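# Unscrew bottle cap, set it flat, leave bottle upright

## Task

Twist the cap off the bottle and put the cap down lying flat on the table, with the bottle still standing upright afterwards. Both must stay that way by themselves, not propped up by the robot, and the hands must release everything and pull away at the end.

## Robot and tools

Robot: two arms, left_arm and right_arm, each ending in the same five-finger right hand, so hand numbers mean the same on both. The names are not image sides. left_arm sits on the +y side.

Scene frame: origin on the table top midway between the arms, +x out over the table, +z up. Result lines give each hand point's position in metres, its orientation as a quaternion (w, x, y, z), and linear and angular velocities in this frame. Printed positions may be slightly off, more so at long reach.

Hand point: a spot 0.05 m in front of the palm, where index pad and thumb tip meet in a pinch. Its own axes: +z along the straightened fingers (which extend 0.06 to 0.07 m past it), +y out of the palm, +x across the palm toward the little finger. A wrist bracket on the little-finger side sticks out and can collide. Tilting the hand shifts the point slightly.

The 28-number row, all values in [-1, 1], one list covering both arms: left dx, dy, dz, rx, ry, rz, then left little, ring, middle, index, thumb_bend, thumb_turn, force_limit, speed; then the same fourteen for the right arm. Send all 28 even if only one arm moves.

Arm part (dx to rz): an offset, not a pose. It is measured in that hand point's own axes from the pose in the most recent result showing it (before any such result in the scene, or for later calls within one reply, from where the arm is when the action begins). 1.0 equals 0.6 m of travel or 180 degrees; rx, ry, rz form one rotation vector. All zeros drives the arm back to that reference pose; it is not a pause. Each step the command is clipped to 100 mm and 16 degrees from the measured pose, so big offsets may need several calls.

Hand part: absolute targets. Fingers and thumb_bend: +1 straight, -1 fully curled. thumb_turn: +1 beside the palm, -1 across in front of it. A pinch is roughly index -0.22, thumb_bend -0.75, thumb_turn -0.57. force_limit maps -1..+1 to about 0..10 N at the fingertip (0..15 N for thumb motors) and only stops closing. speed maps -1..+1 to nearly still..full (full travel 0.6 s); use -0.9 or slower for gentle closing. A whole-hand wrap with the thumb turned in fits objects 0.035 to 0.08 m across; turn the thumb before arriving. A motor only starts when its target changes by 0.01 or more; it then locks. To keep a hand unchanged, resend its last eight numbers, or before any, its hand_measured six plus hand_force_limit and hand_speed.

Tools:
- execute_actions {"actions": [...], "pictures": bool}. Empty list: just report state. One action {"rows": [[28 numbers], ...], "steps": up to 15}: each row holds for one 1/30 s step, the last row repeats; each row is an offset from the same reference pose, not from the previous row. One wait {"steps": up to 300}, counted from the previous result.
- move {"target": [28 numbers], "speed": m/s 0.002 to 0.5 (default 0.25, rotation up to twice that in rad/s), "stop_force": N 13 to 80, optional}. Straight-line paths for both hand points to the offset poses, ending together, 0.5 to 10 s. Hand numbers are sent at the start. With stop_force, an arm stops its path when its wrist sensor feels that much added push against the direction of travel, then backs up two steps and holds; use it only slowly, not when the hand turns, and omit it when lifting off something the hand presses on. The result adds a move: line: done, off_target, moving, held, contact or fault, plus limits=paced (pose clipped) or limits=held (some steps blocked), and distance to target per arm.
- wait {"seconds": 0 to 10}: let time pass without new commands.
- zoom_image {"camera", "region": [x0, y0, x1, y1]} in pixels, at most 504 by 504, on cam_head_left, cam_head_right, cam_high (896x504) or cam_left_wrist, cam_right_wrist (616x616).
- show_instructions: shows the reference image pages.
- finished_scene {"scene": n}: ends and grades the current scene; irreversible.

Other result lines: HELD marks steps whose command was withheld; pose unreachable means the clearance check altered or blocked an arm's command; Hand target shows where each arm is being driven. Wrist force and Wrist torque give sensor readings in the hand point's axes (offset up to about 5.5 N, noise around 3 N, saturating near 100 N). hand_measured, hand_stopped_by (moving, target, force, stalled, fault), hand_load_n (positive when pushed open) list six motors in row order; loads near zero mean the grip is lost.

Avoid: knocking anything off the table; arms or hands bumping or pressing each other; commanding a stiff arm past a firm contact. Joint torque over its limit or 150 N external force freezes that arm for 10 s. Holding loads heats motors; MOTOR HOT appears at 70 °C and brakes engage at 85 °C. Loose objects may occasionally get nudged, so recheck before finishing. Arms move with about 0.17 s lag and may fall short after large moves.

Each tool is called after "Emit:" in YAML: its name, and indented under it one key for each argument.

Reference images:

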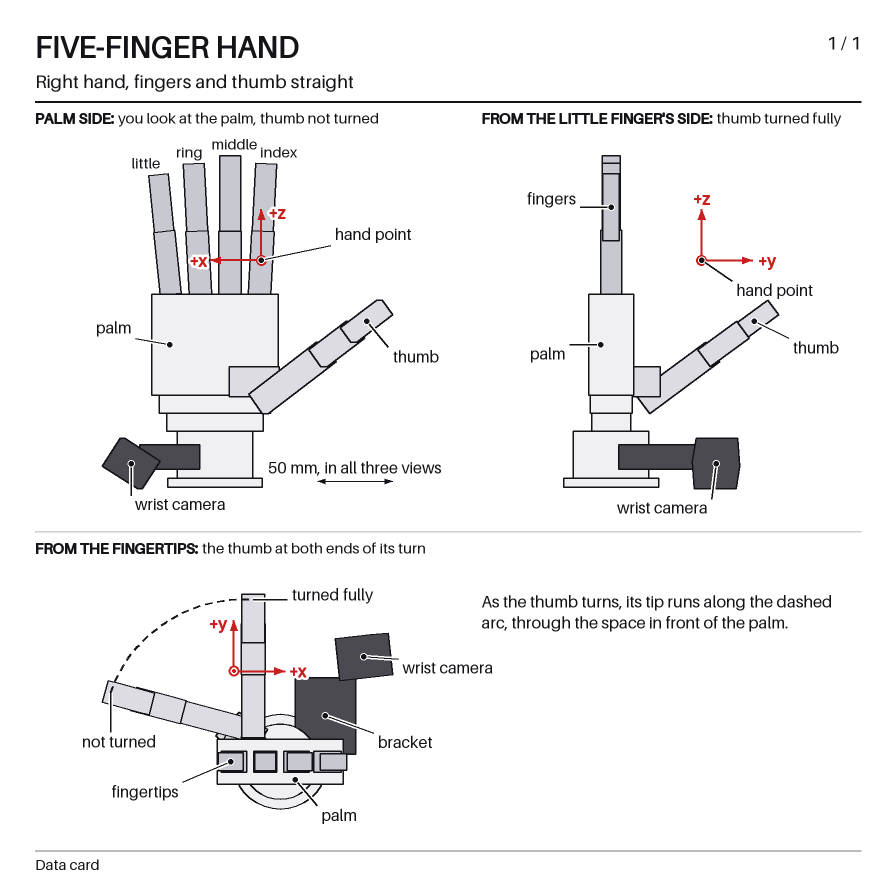

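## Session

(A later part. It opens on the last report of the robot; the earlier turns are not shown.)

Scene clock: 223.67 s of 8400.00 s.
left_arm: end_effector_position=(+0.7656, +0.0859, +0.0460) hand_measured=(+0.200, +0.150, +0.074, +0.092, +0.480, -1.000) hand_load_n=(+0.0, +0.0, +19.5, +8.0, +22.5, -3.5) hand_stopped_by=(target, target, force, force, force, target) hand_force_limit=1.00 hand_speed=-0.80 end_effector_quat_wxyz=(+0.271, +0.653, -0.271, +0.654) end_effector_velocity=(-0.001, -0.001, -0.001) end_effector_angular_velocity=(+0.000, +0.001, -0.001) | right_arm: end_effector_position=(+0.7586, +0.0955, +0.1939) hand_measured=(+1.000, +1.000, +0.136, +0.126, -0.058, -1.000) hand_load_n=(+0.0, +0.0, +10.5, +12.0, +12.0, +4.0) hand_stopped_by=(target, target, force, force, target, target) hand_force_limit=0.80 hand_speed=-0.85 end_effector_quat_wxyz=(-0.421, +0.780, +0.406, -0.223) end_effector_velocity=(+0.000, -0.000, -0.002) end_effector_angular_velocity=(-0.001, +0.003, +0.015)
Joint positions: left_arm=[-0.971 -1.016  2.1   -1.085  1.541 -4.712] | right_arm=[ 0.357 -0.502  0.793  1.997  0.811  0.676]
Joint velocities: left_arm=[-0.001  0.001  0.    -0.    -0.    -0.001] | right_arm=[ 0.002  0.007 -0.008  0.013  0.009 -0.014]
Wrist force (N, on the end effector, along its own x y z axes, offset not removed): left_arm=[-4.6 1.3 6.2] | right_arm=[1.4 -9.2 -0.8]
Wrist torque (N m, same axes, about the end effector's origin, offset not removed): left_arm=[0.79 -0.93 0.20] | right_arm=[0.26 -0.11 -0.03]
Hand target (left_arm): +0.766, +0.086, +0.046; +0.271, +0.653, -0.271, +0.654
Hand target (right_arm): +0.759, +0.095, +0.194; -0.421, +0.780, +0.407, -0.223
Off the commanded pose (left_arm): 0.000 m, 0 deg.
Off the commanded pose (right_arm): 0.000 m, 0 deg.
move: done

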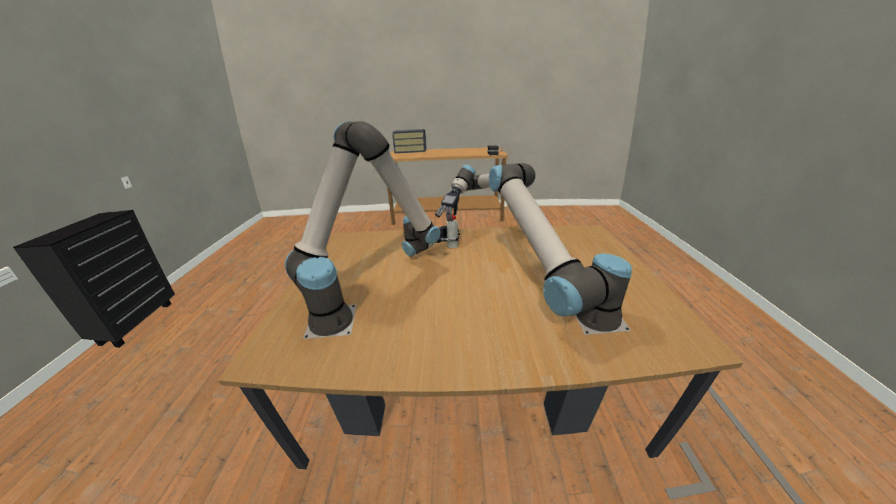

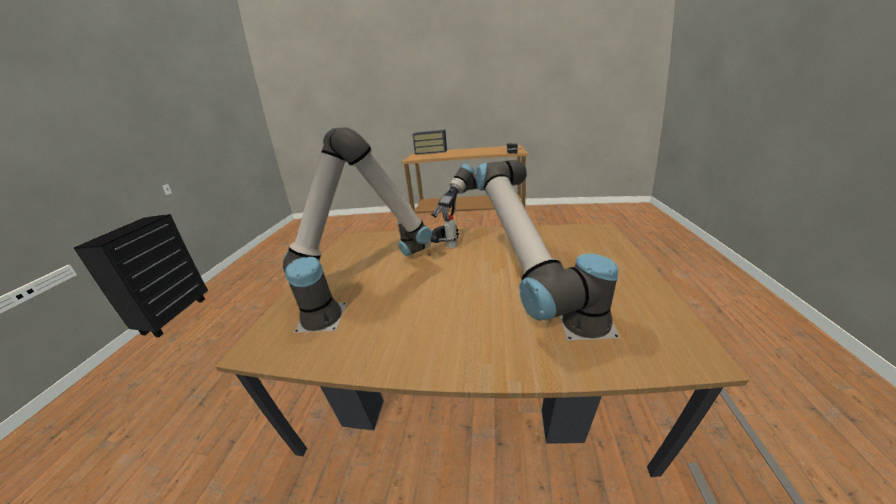

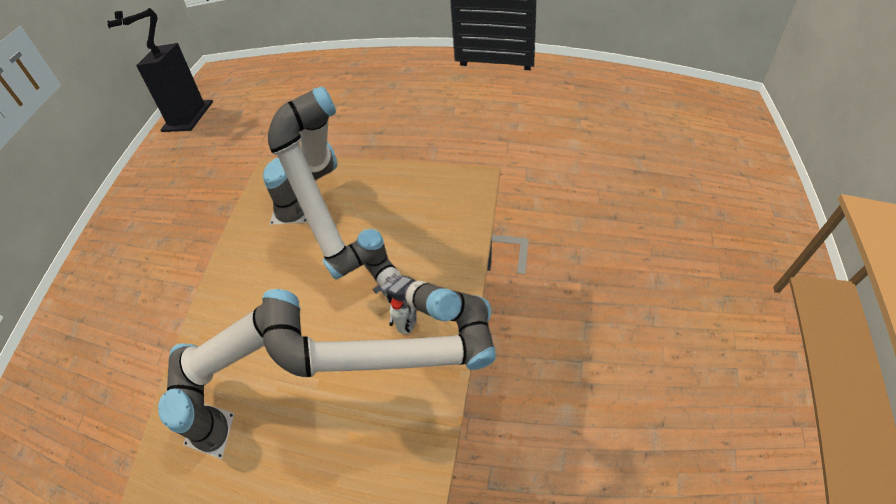

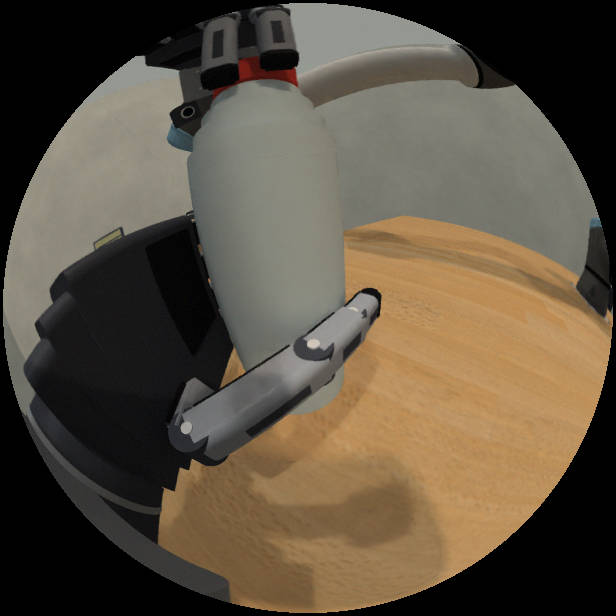

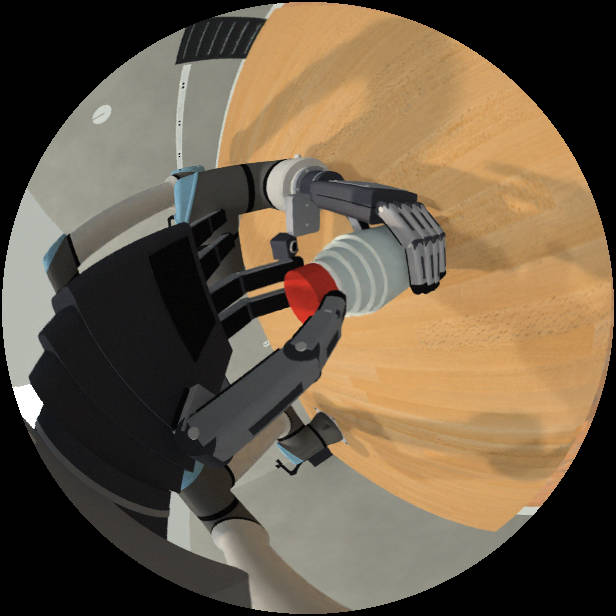

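Emit:
move:
  target: [0,0,0,0,0,0,0.2,0.15,-1,-1,-1,-1,1,-0.8, 0.0209,-0.012,0.0184,0.004,0.6285,0.409,1,1,0.4,0.4,0.5,-1,1,1]
  speed: 0.35

Emit:
execute_actions:
  actions:
    - {"rows":[[0,0,0,0,0,0,0.2,0.15,-1,-1,-1,-1,1,-0.8, 0,0,0,0,0,0,1,1,0.19,0.18,-0.06,-1,1,0.8]],"steps":14}
  pictures: false

Emit:
execute_actions:
  actions:
    - {"rows":[[0,0,0,0,0,0,0.2,0.15,-1,-1,-1,-1,1,-0.8, 0,0,0,0,0,0,1,1,-0.4,-0.4,-0.06,-1,0.8,-0.85]],"steps":14}
  pictures: false

Emit:
move:
  target: [0,0,0,0,0,0,0.2,0.15,-1,-1,-1,-1,1,-0.8, 0.0153,0.0045,-0.0093,-0.002,-0.3259,-0.2121,1,1,-0.4,-0.4,-0.06,-1,0.8,-0.85]
  speed: 0.3

Emit:
zoom_image:
  camera: "cam_head_left"
  region: [420, 190, 490, 250]

Emit:
move:
  target: [0,0,0,0,0,0,0.2,0.15,-1,-1,-1,-1,1,-0.8, 0.0153,0.0045,-0.0093,-0.002,-0.3259,-0.2121,1,1,-0.4,-0.4,-0.06,-1,0.8,-0.85]
  speed: 0.3

Scene clock: 249.63 s of 8400.00 s.
left_arm: end_effector_position=(+0.7656, +0.0859, +0.0460) hand_measured=(+0.200, +0.150, +0.074, +0.092, +0.480, -1.000) hand_load_n=(+0.0, +0.0, +16.5, +8.5, +23.5, +1.0) hand_stopped_by=(target, target, force, force, force, target) hand_force_limit=1.00 hand_speed=-0.80 end_effector_quat_wxyz=(+0.271, +0.653, -0.271, +0.654) end_effector_velocity=(-0.000, -0.001, -0.000) end_effector_angular_velocity=(-0.000, +0.001, -0.000) | right_arm: end_effector_position=(+0.7548, +0.1133, +0.1937) hand_measured=(+1.000, +1.000, +0.400, +0.400, +0.500, -1.000) hand_load_n=(+0.0, +0.0, +0.0, +0.0, +0.0, +0.0) hand_stopped_by=(target, target, target, target, target, target) hand_force_limit=1.00 hand_speed=1.00 end_effector_quat_wxyz=(-0.368, +0.674, -0.564, +0.304) end_effector_velocity=(+0.000, +0.000, -0.000) end_effector_angular_velocity=(-0.001, +0.002, -0.016)
Joint positions: left_arm=[-0.971 -1.016  2.1   -1.085  1.541 -4.712] | right_arm=[ 0.586 -1.101  1.534  0.182  1.908  3.377]
Joint velocities: left_arm=[-0.001  0.001 -0.001  0.    -0.001 -0.001] | right_arm=[ 0.004  0.004 -0.006  0.008  0.016  0.012]
Wrist force (N, on the end effector, along its own x y z axes, offset not removed): left_arm=[2.2 1.5 0.6] | right_arm=[1.3 1.0 -3.0]
Wrist torque (N m, same axes, about the end effector's origin, offset not removed): left_arm=[0.56 0.01 0.35] | right_arm=[0.17 -0.10 0.13]
Hand target (left_arm): +0.766, +0.086, +0.046; +0.271, +0.653, -0.271, +0.654
Hand target (right_arm): +0.755, +0.113, +0.194; -0.368, +0.674, -0.564, +0.304
Off the commanded pose (left_arm): 0.000 m, 0 deg.
Off the commanded pose (right_arm): 0.000 m, 0 deg.
After step 90, 18.93 s passed at rest.
move: done

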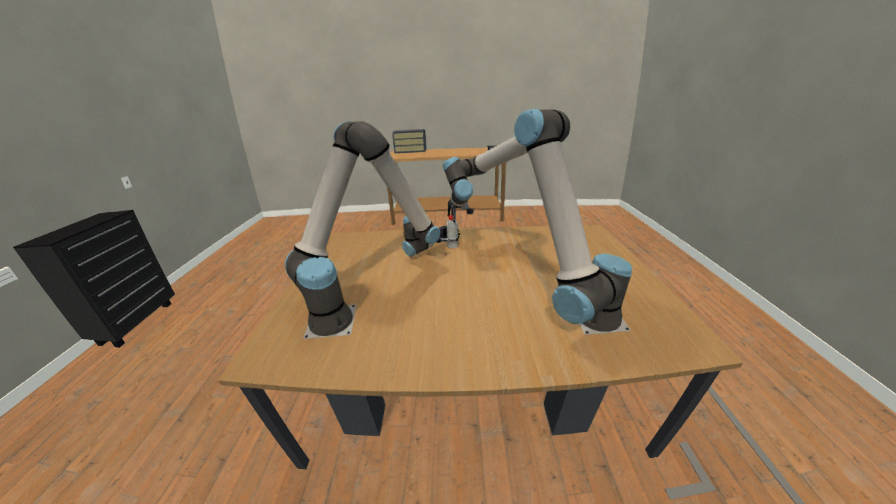

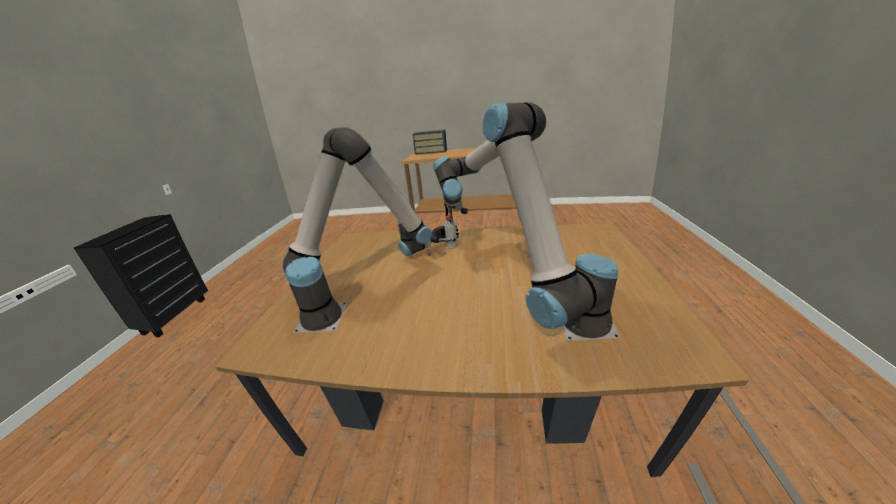

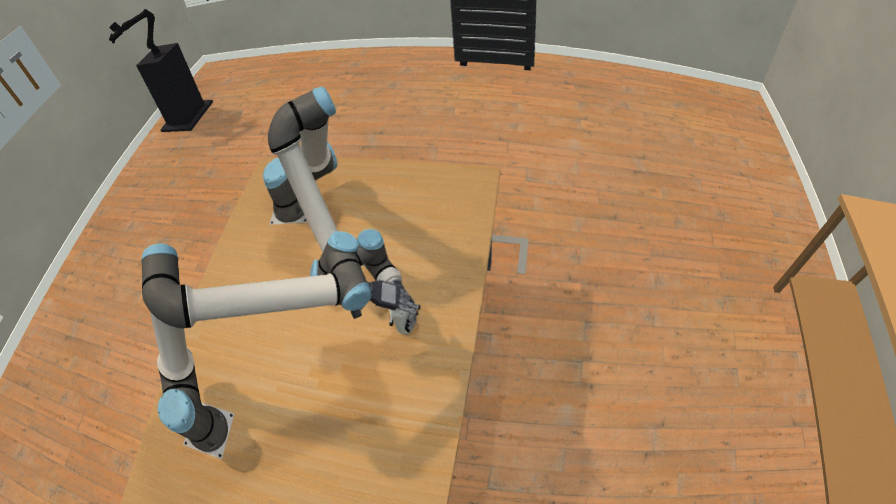

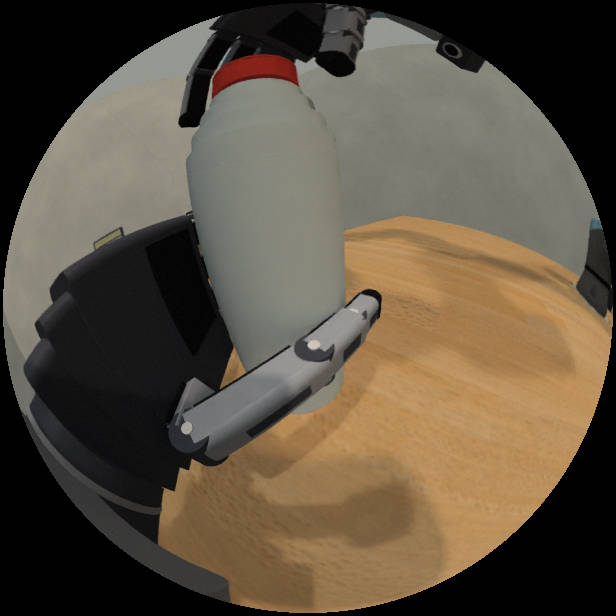

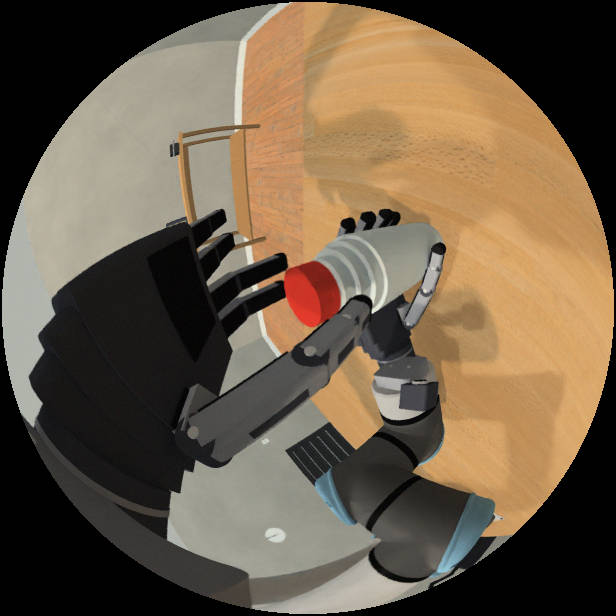

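Scene clock: 250.10 s of 8400.00 s.
left_arm: end_effector_position=(+0.7656, +0.0859, +0.0460) hand_measured=(+0.200, +0.150, +0.074, +0.092, +0.480, -1.000) hand_load_n=(+0.0, +0.0, +18.0, +8.0, +23.0, -2.5) hand_stopped_by=(target, target, force, force, force, target) hand_force_limit=1.00 hand_speed=-0.80 end_effector_quat_wxyz=(+0.271, +0.653, -0.271, +0.654) end_effector_velocity=(-0.000, -0.000, +0.000) end_effector_angular_velocity=(-0.001, -0.000, -0.001) | right_arm: end_effector_position=(+0.7547, +0.1134, +0.1937) hand_measured=(+1.000, +1.000, +0.190, +0.180, -0.056, -1.000) hand_load_n=(+0.0, +0.0, +0.0, +0.0, +3.5, +0.5) hand_stopped_by=(target, target, target, target, moving, target) hand_force_limit=1.00 hand_speed=0.80 end_effector_quat_wxyz=(-0.368, +0.674, -0.564, +0.304) end_effector_velocity=(+0.000, +0.000, -0.001) end_effector_angular_velocity=(-0.000, +0.000, +0.001)
Joint positions: left_arm=[-0.971 -1.016  2.1   -1.085  1.541 -4.712] | right_arm=[ 0.586 -1.101  1.534  0.183  1.908  3.377]
Joint velocities: left_arm=[-0.    -0.001  0.    -0.     0.    -0.001] | right_arm=[-0.     0.001 -0.    -0.001 -0.001 -0.001]
Wrist force (N, on the end effector, along its own x y z axes, offset not removed): left_arm=[2.5 -1.6 1.8] | right_arm=[0.0 4.4 -5.0]
Wrist torque (N m, same axes, about the end effector's origin, offset not removed): left_arm=[0.28 -0.32 0.11] | right_arm=[0.24 0.21 0.04]
Hand target (left_arm): +0.766, +0.086, +0.046; +0.271, +0.653, -0.271, +0.654
Hand target (right_arm): +0.755, +0.113, +0.194; -0.368, +0.674, -0.564, +0.304
Off the commanded pose (left_arm): 0.000 m, 0 deg.
Off the commanded pose (right_arm): 0.000 m, 0 deg.
Steps of this call (steps 1 to 14: all 14 steps of this action). Readings (end_effector_position | what the end effector reports):
1: left_arm (+0.7656, +0.0859, +0.0460) | right_arm (+0.7548, +0.1133, +0.1937) | left_arm hand_measured=(+0.200, +0.150, +0.074, +0.092, +0.480, -1.000) hand_load_n=(+0.0, +0.0, +16.5, +8.5, +23.5, +1.0) hand_stopped_by=(target, target, force, force, force, target) hand_force_limit=1.00 hand_speed=-0.80 | right_arm hand_measured=(+1.000, +1.000, +0.400, +0.400, +0.500, -1.000) hand_load_n=(+0.0, +0.0, +0.0, +0.0, +0.0, +0.0) hand_stopped_by=(target, target, moving, moving, moving, target) hand_force_limit=1.00 hand_speed=0.80
2: left_arm (+0.7656, +0.0859, +0.0460) | right_arm (+0.7548, +0.1133, +0.1937) | left_arm hand_measured=(+0.200, +0.150, +0.074, +0.092, +0.480, -1.000) hand_load_n=(+0.0, +0.0, +16.5, +8.5, +23.5, +1.0) hand_stopped_by=(target, target, force, force, force, target) hand_force_limit=1.00 hand_speed=-0.80 | right_arm hand_measured=(+1.000, +1.000, +0.400, +0.400, +0.500, -1.000) hand_load_n=(+0.0, +0.0, +0.0, +0.0, +0.0, +0.0) hand_stopped_by=(target, target, moving, moving, moving, target) hand_force_limit=1.00 hand_speed=0.80
4: left_arm (+0.7656, +0.0859, +0.0460) | right_arm (+0.7548, +0.1133, +0.1937) | left_arm hand_measured=(+0.200, +0.150, +0.074, +0.092, +0.480, -1.000) hand_load_n=(+0.0, +0.0, +16.5, +8.5, +23.5, +1.0) hand_stopped_by=(target, target, force, force, force, target) hand_force_limit=1.00 hand_speed=-0.80 | right_arm hand_measured=(+1.000, +1.000, +0.310, +0.310, +0.444, -1.000) hand_load_n=(+0.0, +0.0, -0.5, -0.5, +0.0, +0.0) hand_stopped_by=(target, target, moving, moving, moving, target) hand_force_limit=1.00 hand_speed=0.80
8: left_arm (+0.7656, +0.0859, +0.0460) | right_arm (+0.7548, +0.1133, +0.1937) | left_arm hand_measured=(+0.200, +0.150, +0.074, +0.092, +0.480, -1.000) hand_load_n=(+0.0, +0.0, +16.5, +8.5, +23.5, +1.0) hand_stopped_by=(target, target, force, force, force, target) hand_force_limit=1.00 hand_speed=-0.80 | right_arm hand_measured=(+1.000, +1.000, +0.190, +0.180, +0.190, -1.000) hand_load_n=(+0.0, +0.0, +0.0, +0.0, +0.0, +0.0) hand_stopped_by=(target, target, moving, moving, moving, target) hand_force_limit=1.00 hand_speed=0.80
14: the state above

Scene clock: 250.57 s of 8400.00 s.
left_arm: end_effector_position=(+0.7656, +0.0858, +0.0460) hand_measured=(+0.200, +0.150, +0.074, +0.092, +0.480, -1.000) hand_load_n=(+0.0, +0.0, +15.0, +8.0, +24.5, +1.5) hand_stopped_by=(target, target, force, force, force, target) hand_force_limit=1.00 hand_speed=-0.80 end_effector_quat_wxyz=(+0.271, +0.653, -0.271, +0.654) end_effector_velocity=(-0.001, -0.001, -0.001) end_effector_angular_velocity=(+0.001, +0.001, -0.002) | right_arm: end_effector_position=(+0.7548, +0.1134, +0.1937) hand_measured=(+1.000, +1.000, +0.136, +0.118, -0.050, -1.000) hand_load_n=(+0.0, +0.0, +9.5, +10.5, +14.0, +0.5) hand_stopped_by=(target, target, force, force, target, target) hand_force_limit=0.80 hand_speed=-0.85 end_effector_quat_wxyz=(-0.368, +0.674, -0.563, +0.304) end_effector_velocity=(-0.000, -0.000, -0.001) end_effector_angular_velocity=(-0.000, +0.001, -0.001)
Joint positions: left_arm=[-0.971 -1.016  2.1   -1.085  1.541 -4.712] | right_arm=[ 0.586 -1.101  1.534  0.182  1.908  3.377]
Joint velocities: left_arm=[-0.002  0.001 -0.    -0.     0.     0.   ] | right_arm=[-0.     0.001  0.    -0.     0.001  0.001]
Wrist force (N, on the end effector, along its own x y z axes, offset not removed): left_arm=[4.5 3.1 -5.2] | right_arm=[3.5 -0.1 -0.7]
Wrist torque (N m, same axes, about the end effector's origin, offset not removed): left_arm=[0.55 0.41 0.40] | right_arm=[0.25 -0.20 0.05]
Hand target (left_arm): +0.766, +0.086, +0.046; +0.271, +0.653, -0.271, +0.654
Hand target (right_arm): +0.755, +0.113, +0.194; -0.368, +0.674, -0.564, +0.304
Off the commanded pose (left_arm): 0.000 m, 0 deg.
Off the commanded pose (right_arm): 0.000 m, 0 deg.
Steps of this call (steps 1 to 14: all 14 steps of this action). Readings (end_effector_position | what the end effector reports):
1: left_arm (+0.7656, +0.0859, +0.0460) | right_arm (+0.7547, +0.1134, +0.1937) | left_arm hand_measured=(+0.200, +0.150, +0.074, +0.092, +0.480, -1.000) hand_load_n=(+0.0, +0.0, +18.0, +8.0, +23.0, -2.5) hand_stopped_by=(target, target, force, force, force, target) hand_force_limit=1.00 hand_speed=-0.80 | right_arm hand_measured=(+1.000, +1.000, +0.190, +0.180, -0.056, -1.000) hand_load_n=(+0.0, +0.0, +0.0, +0.0, +3.5, +0.5) hand_stopped_by=(target, target, moving, moving, target, target) hand_force_limit=0.80 hand_speed=-0.85
2: left_arm (+0.7656, +0.0859, +0.0460) | right_arm (+0.7547, +0.1134, +0.1937) | left_arm hand_measured=(+0.200, +0.150, +0.074, +0.092, +0.480, -1.000) hand_load_n=(+0.0, +0.0, +18.0, +8.0, +23.0, -2.5) hand_stopped_by=(target, target, force, force, force, target) hand_force_limit=1.00 hand_speed=-0.80 | right_arm hand_measured=(+1.000, +1.000, +0.190, +0.180, -0.056, -1.000) hand_load_n=(+0.0, +0.0, +0.0, +0.0, +3.5, +0.5) hand_stopped_by=(target, target, moving, moving, target, target) hand_force_limit=0.80 hand_speed=-0.85
4: left_arm (+0.7656, +0.0859, +0.0460) | right_arm (+0.7547, +0.1134, +0.1937) | left_arm hand_measured=(+0.200, +0.150, +0.074, +0.092, +0.480, -1.000) hand_load_n=(+0.0, +0.0, +18.0, +8.0, +23.0, -2.5) hand_stopped_by=(target, target, force, force, force, target) hand_force_limit=1.00 hand_speed=-0.80 | right_arm hand_measured=(+1.000, +1.000, +0.182, +0.172, -0.054, -1.000) hand_load_n=(+0.0, +0.0, +0.0, +0.0, +3.5, +0.5) hand_stopped_by=(target, target, moving, moving, target, target) hand_force_limit=0.80 hand_speed=-0.85
8: left_arm (+0.7656, +0.0859, +0.0460) | right_arm (+0.7548, +0.1134, +0.1937) | left_arm hand_measured=(+0.200, +0.150, +0.074, +0.092, +0.480, -1.000) hand_load_n=(+0.0, +0.0, +16.5, +8.5, +23.5, +1.0) hand_stopped_by=(target, target, force, force, force, target) hand_force_limit=1.00 hand_speed=-0.80 | right_arm hand_measured=(+1.000, +1.000, +0.150, +0.140, -0.052, -1.000) hand_load_n=(+0.0, +0.0, +6.5, +4.5, +9.5, +0.5) hand_stopped_by=(target, target, moving, moving, target, target) hand_force_limit=0.80 hand_speed=-0.85
14: the state above

Scene clock: 253.47 s of 8400.00 s.
left_arm: end_effector_position=(+0.7656, +0.0858, +0.0460) hand_measured=(+0.200, +0.150, +0.074, +0.092, +0.480, -1.000) hand_load_n=(+0.0, +0.0, +17.0, +8.0, +23.5, +0.0) hand_stopped_by=(target, target, force, force, force, target) hand_force_limit=1.00 hand_speed=-0.80 end_effector_quat_wxyz=(+0.271, +0.653, -0.271, +0.654) end_effector_velocity=(-0.000, -0.000, +0.002) end_effector_angular_velocity=(-0.002, -0.001, +0.000) | right_arm: end_effector_position=(+0.7503, +0.1032, +0.1947) hand_measured=(+1.000, +1.000, +0.136, +0.118, -0.048, -1.000) hand_load_n=(+0.0, +0.0, +8.5, +9.5, +14.5, +1.5) hand_stopped_by=(target, target, force, force, target, target) hand_force_limit=0.80 hand_speed=-0.85 end_effector_quat_wxyz=(-0.475, +0.876, -0.076, +0.039) end_effector_velocity=(-0.001, +0.000, +0.001) end_effector_angular_velocity=(-0.003, +0.002, +0.017)
Joint positions: left_arm=[-0.971 -1.016  2.1   -1.085  1.541 -4.712] | right_arm=[ 0.317 -0.963  1.364  0.545  0.737  2.348]
Joint velocities: left_arm=[-0.    -0.002  0.    -0.    -0.    -0.001] | right_arm=[-0.     0.008 -0.011  0.024 -0.008 -0.023]
Wrist force (N, on the end effector, along its own x y z axes, offset not removed): left_arm=[3.8 -0.1 0.0] | right_arm=[1.8 0.0 -2.9]
Wrist torque (N m, same axes, about the end effector's origin, offset not removed): left_arm=[0.39 -0.36 0.34] | right_arm=[0.24 -0.18 0.07]
Hand target (left_arm): +0.766, +0.086, +0.046; +0.271, +0.653, -0.271, +0.654
Hand target (right_arm): +0.750, +0.103, +0.195; -0.475, +0.876, -0.075, +0.038
Off the commanded pose (left_arm): 0.000 m, 0 deg.
Off the commanded pose (right_arm): 0.000 m, 0 deg.
move: done

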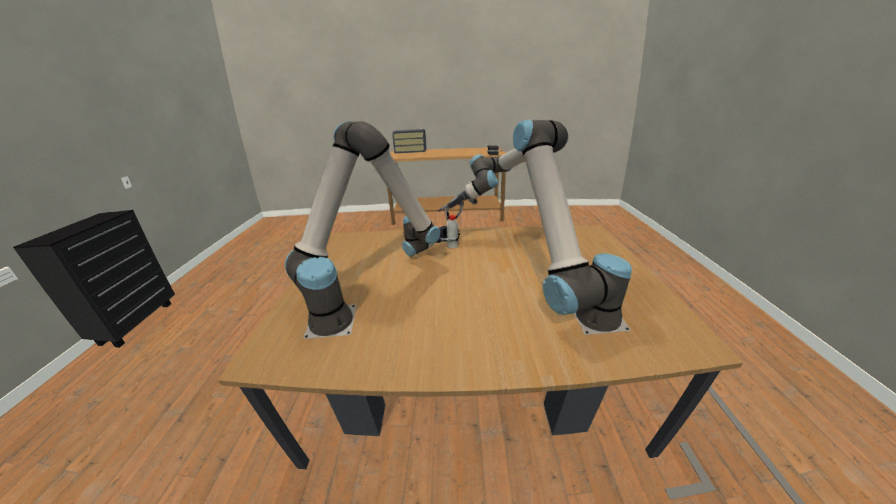

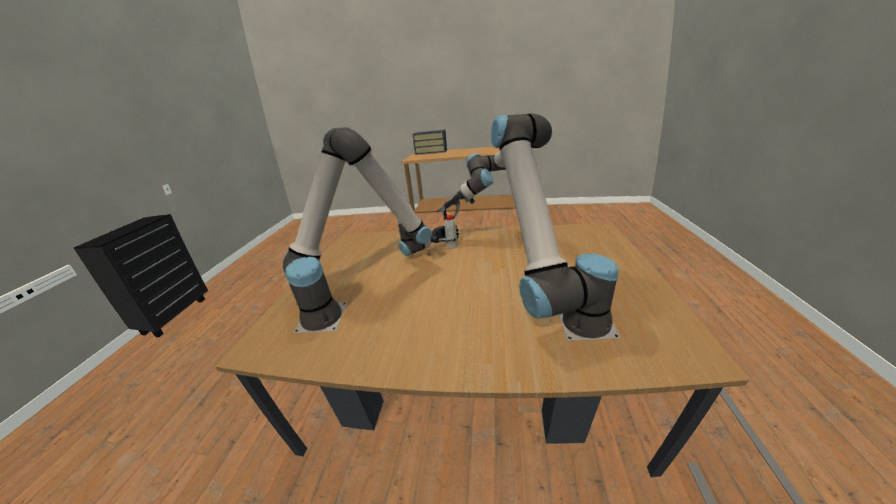

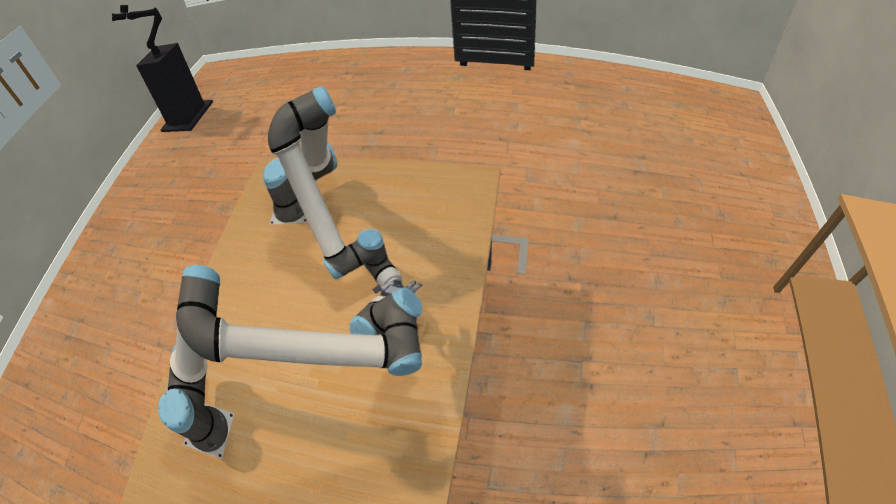

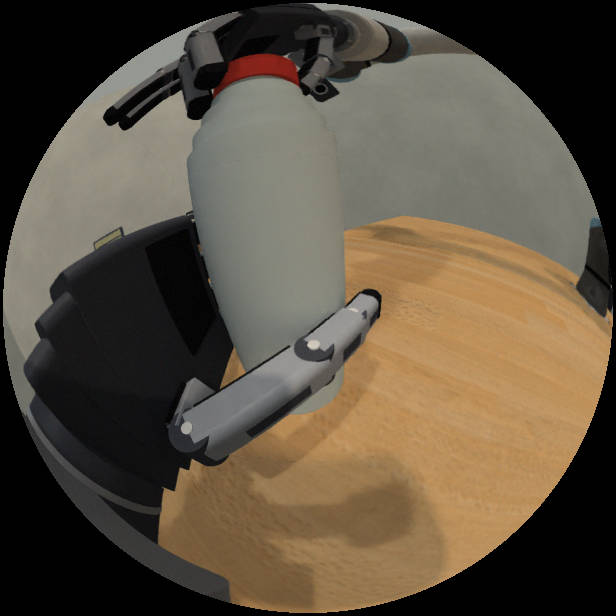

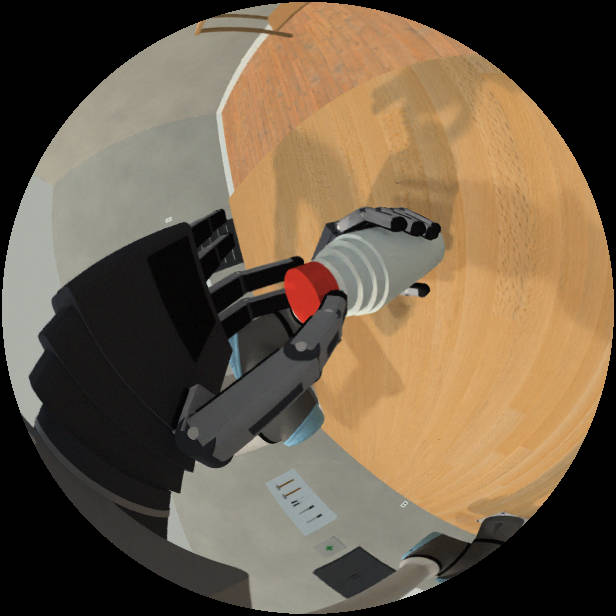

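Region (420, 190, 490, 250) of cam_head_left's 896x504 image, scaled by 7.200, with more detail than that image has; it fills the top 432 rows of this view, and the rest is white.

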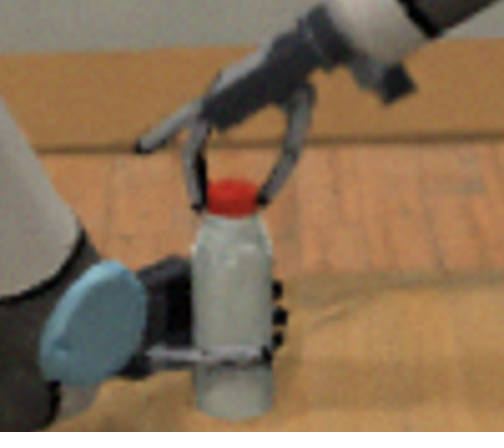

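Scene clock: 256.10 s of 8400.00 s.
left_arm: end_effector_position=(+0.7656, +0.0858, +0.0460) hand_measured=(+0.200, +0.150, +0.074, +0.092, +0.480, -1.000) hand_load_n=(+0.0, +0.0, +17.5, +7.5, +22.5, -1.0) hand_stopped_by=(target, target, force, force, force, target) hand_force_limit=1.00 hand_speed=-0.80 end_effector_quat_wxyz=(+0.271, +0.653, -0.271, +0.654) end_effector_velocity=(-0.000, -0.001, -0.001) end_effector_angular_velocity=(+0.000, +0.001, +0.000) | right_arm: end_effector_position=(+0.7585, +0.0956, +0.1955) hand_measured=(+1.000, +1.000, +0.136, +0.118, -0.048, -1.000) hand_load_n=(+0.0, +0.0, +9.0, +11.0, +13.0, +1.5) hand_stopped_by=(target, target, force, force, target, target) hand_force_limit=0.80 hand_speed=-0.85 end_effector_quat_wxyz=(-0.411, +0.762, +0.439, -0.240) end_effector_velocity=(+0.000, +0.001, -0.001) end_effector_angular_velocity=(+0.002, +0.003, +0.016)
Joint positions: left_arm=[-0.971 -1.016  2.1   -1.085  1.541 -4.712] | right_arm=[ 0.369 -0.479  0.753  2.062  0.86   0.602]
Joint velocities: left_arm=[-0.001  0.002 -0.001 -0.    -0.001 -0.   ] | right_arm=[ 0.002  0.007 -0.009  0.014  0.007 -0.016]
Wrist force (N, on the end effector, along its own x y z axes, offset not removed): left_arm=[-0.5 0.7 3.2] | right_arm=[0.3 -0.3 -1.5]
Wrist torque (N m, same axes, about the end effector's origin, offset not removed): left_arm=[0.50 -0.44 0.25] | right_arm=[0.24 0.15 -0.07]
Hand target (left_arm): +0.766, +0.086, +0.046; +0.271, +0.653, -0.271, +0.654
Hand target (right_arm): +0.759, +0.096, +0.195; -0.411, +0.762, +0.440, -0.240
Off the commanded pose (left_arm): 0.000 m, 0 deg.
Off the commanded pose (right_arm): 0.000 m, 0 deg.
move: done

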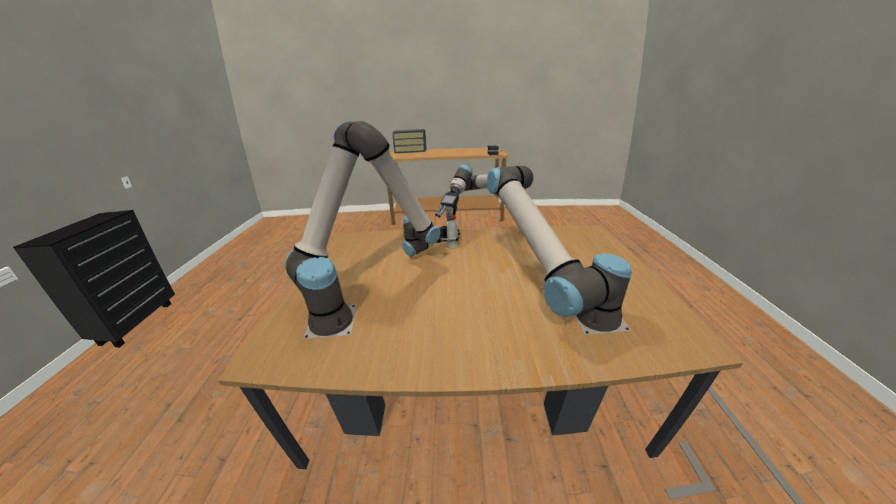

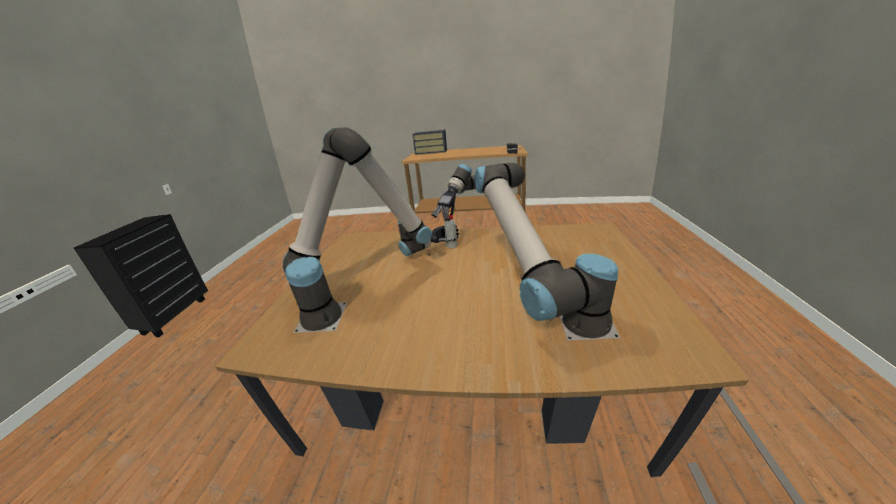

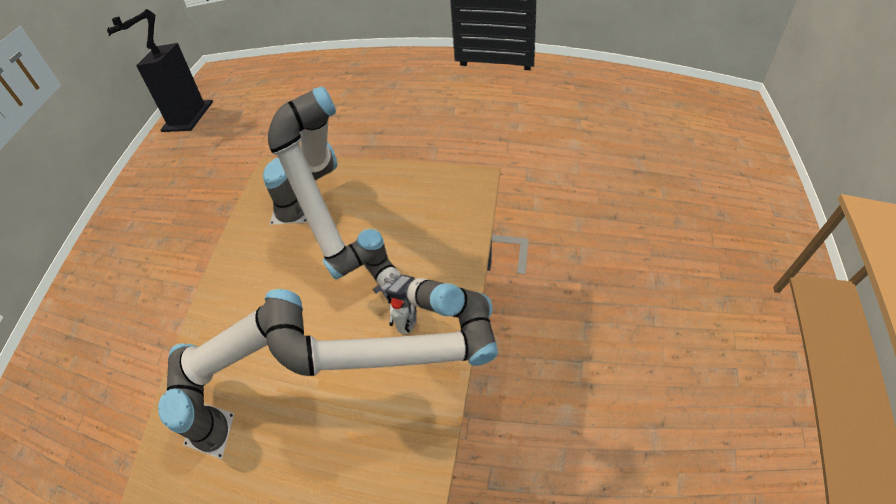

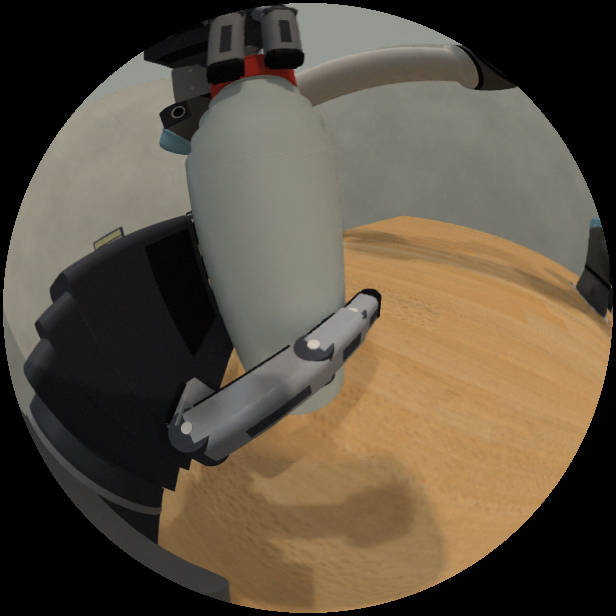

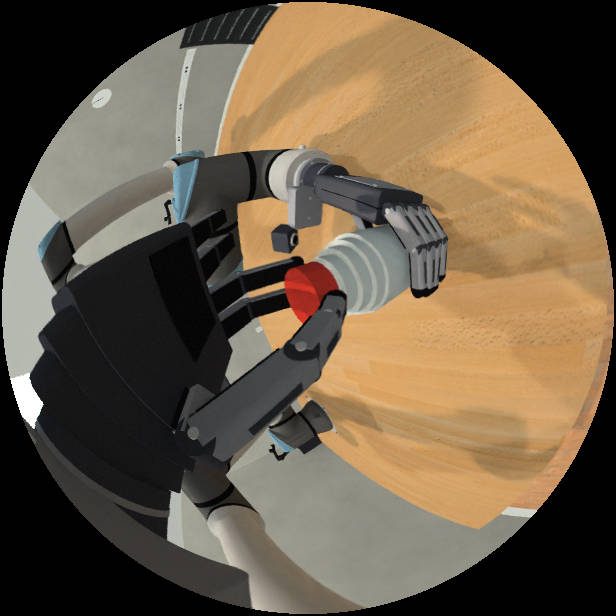

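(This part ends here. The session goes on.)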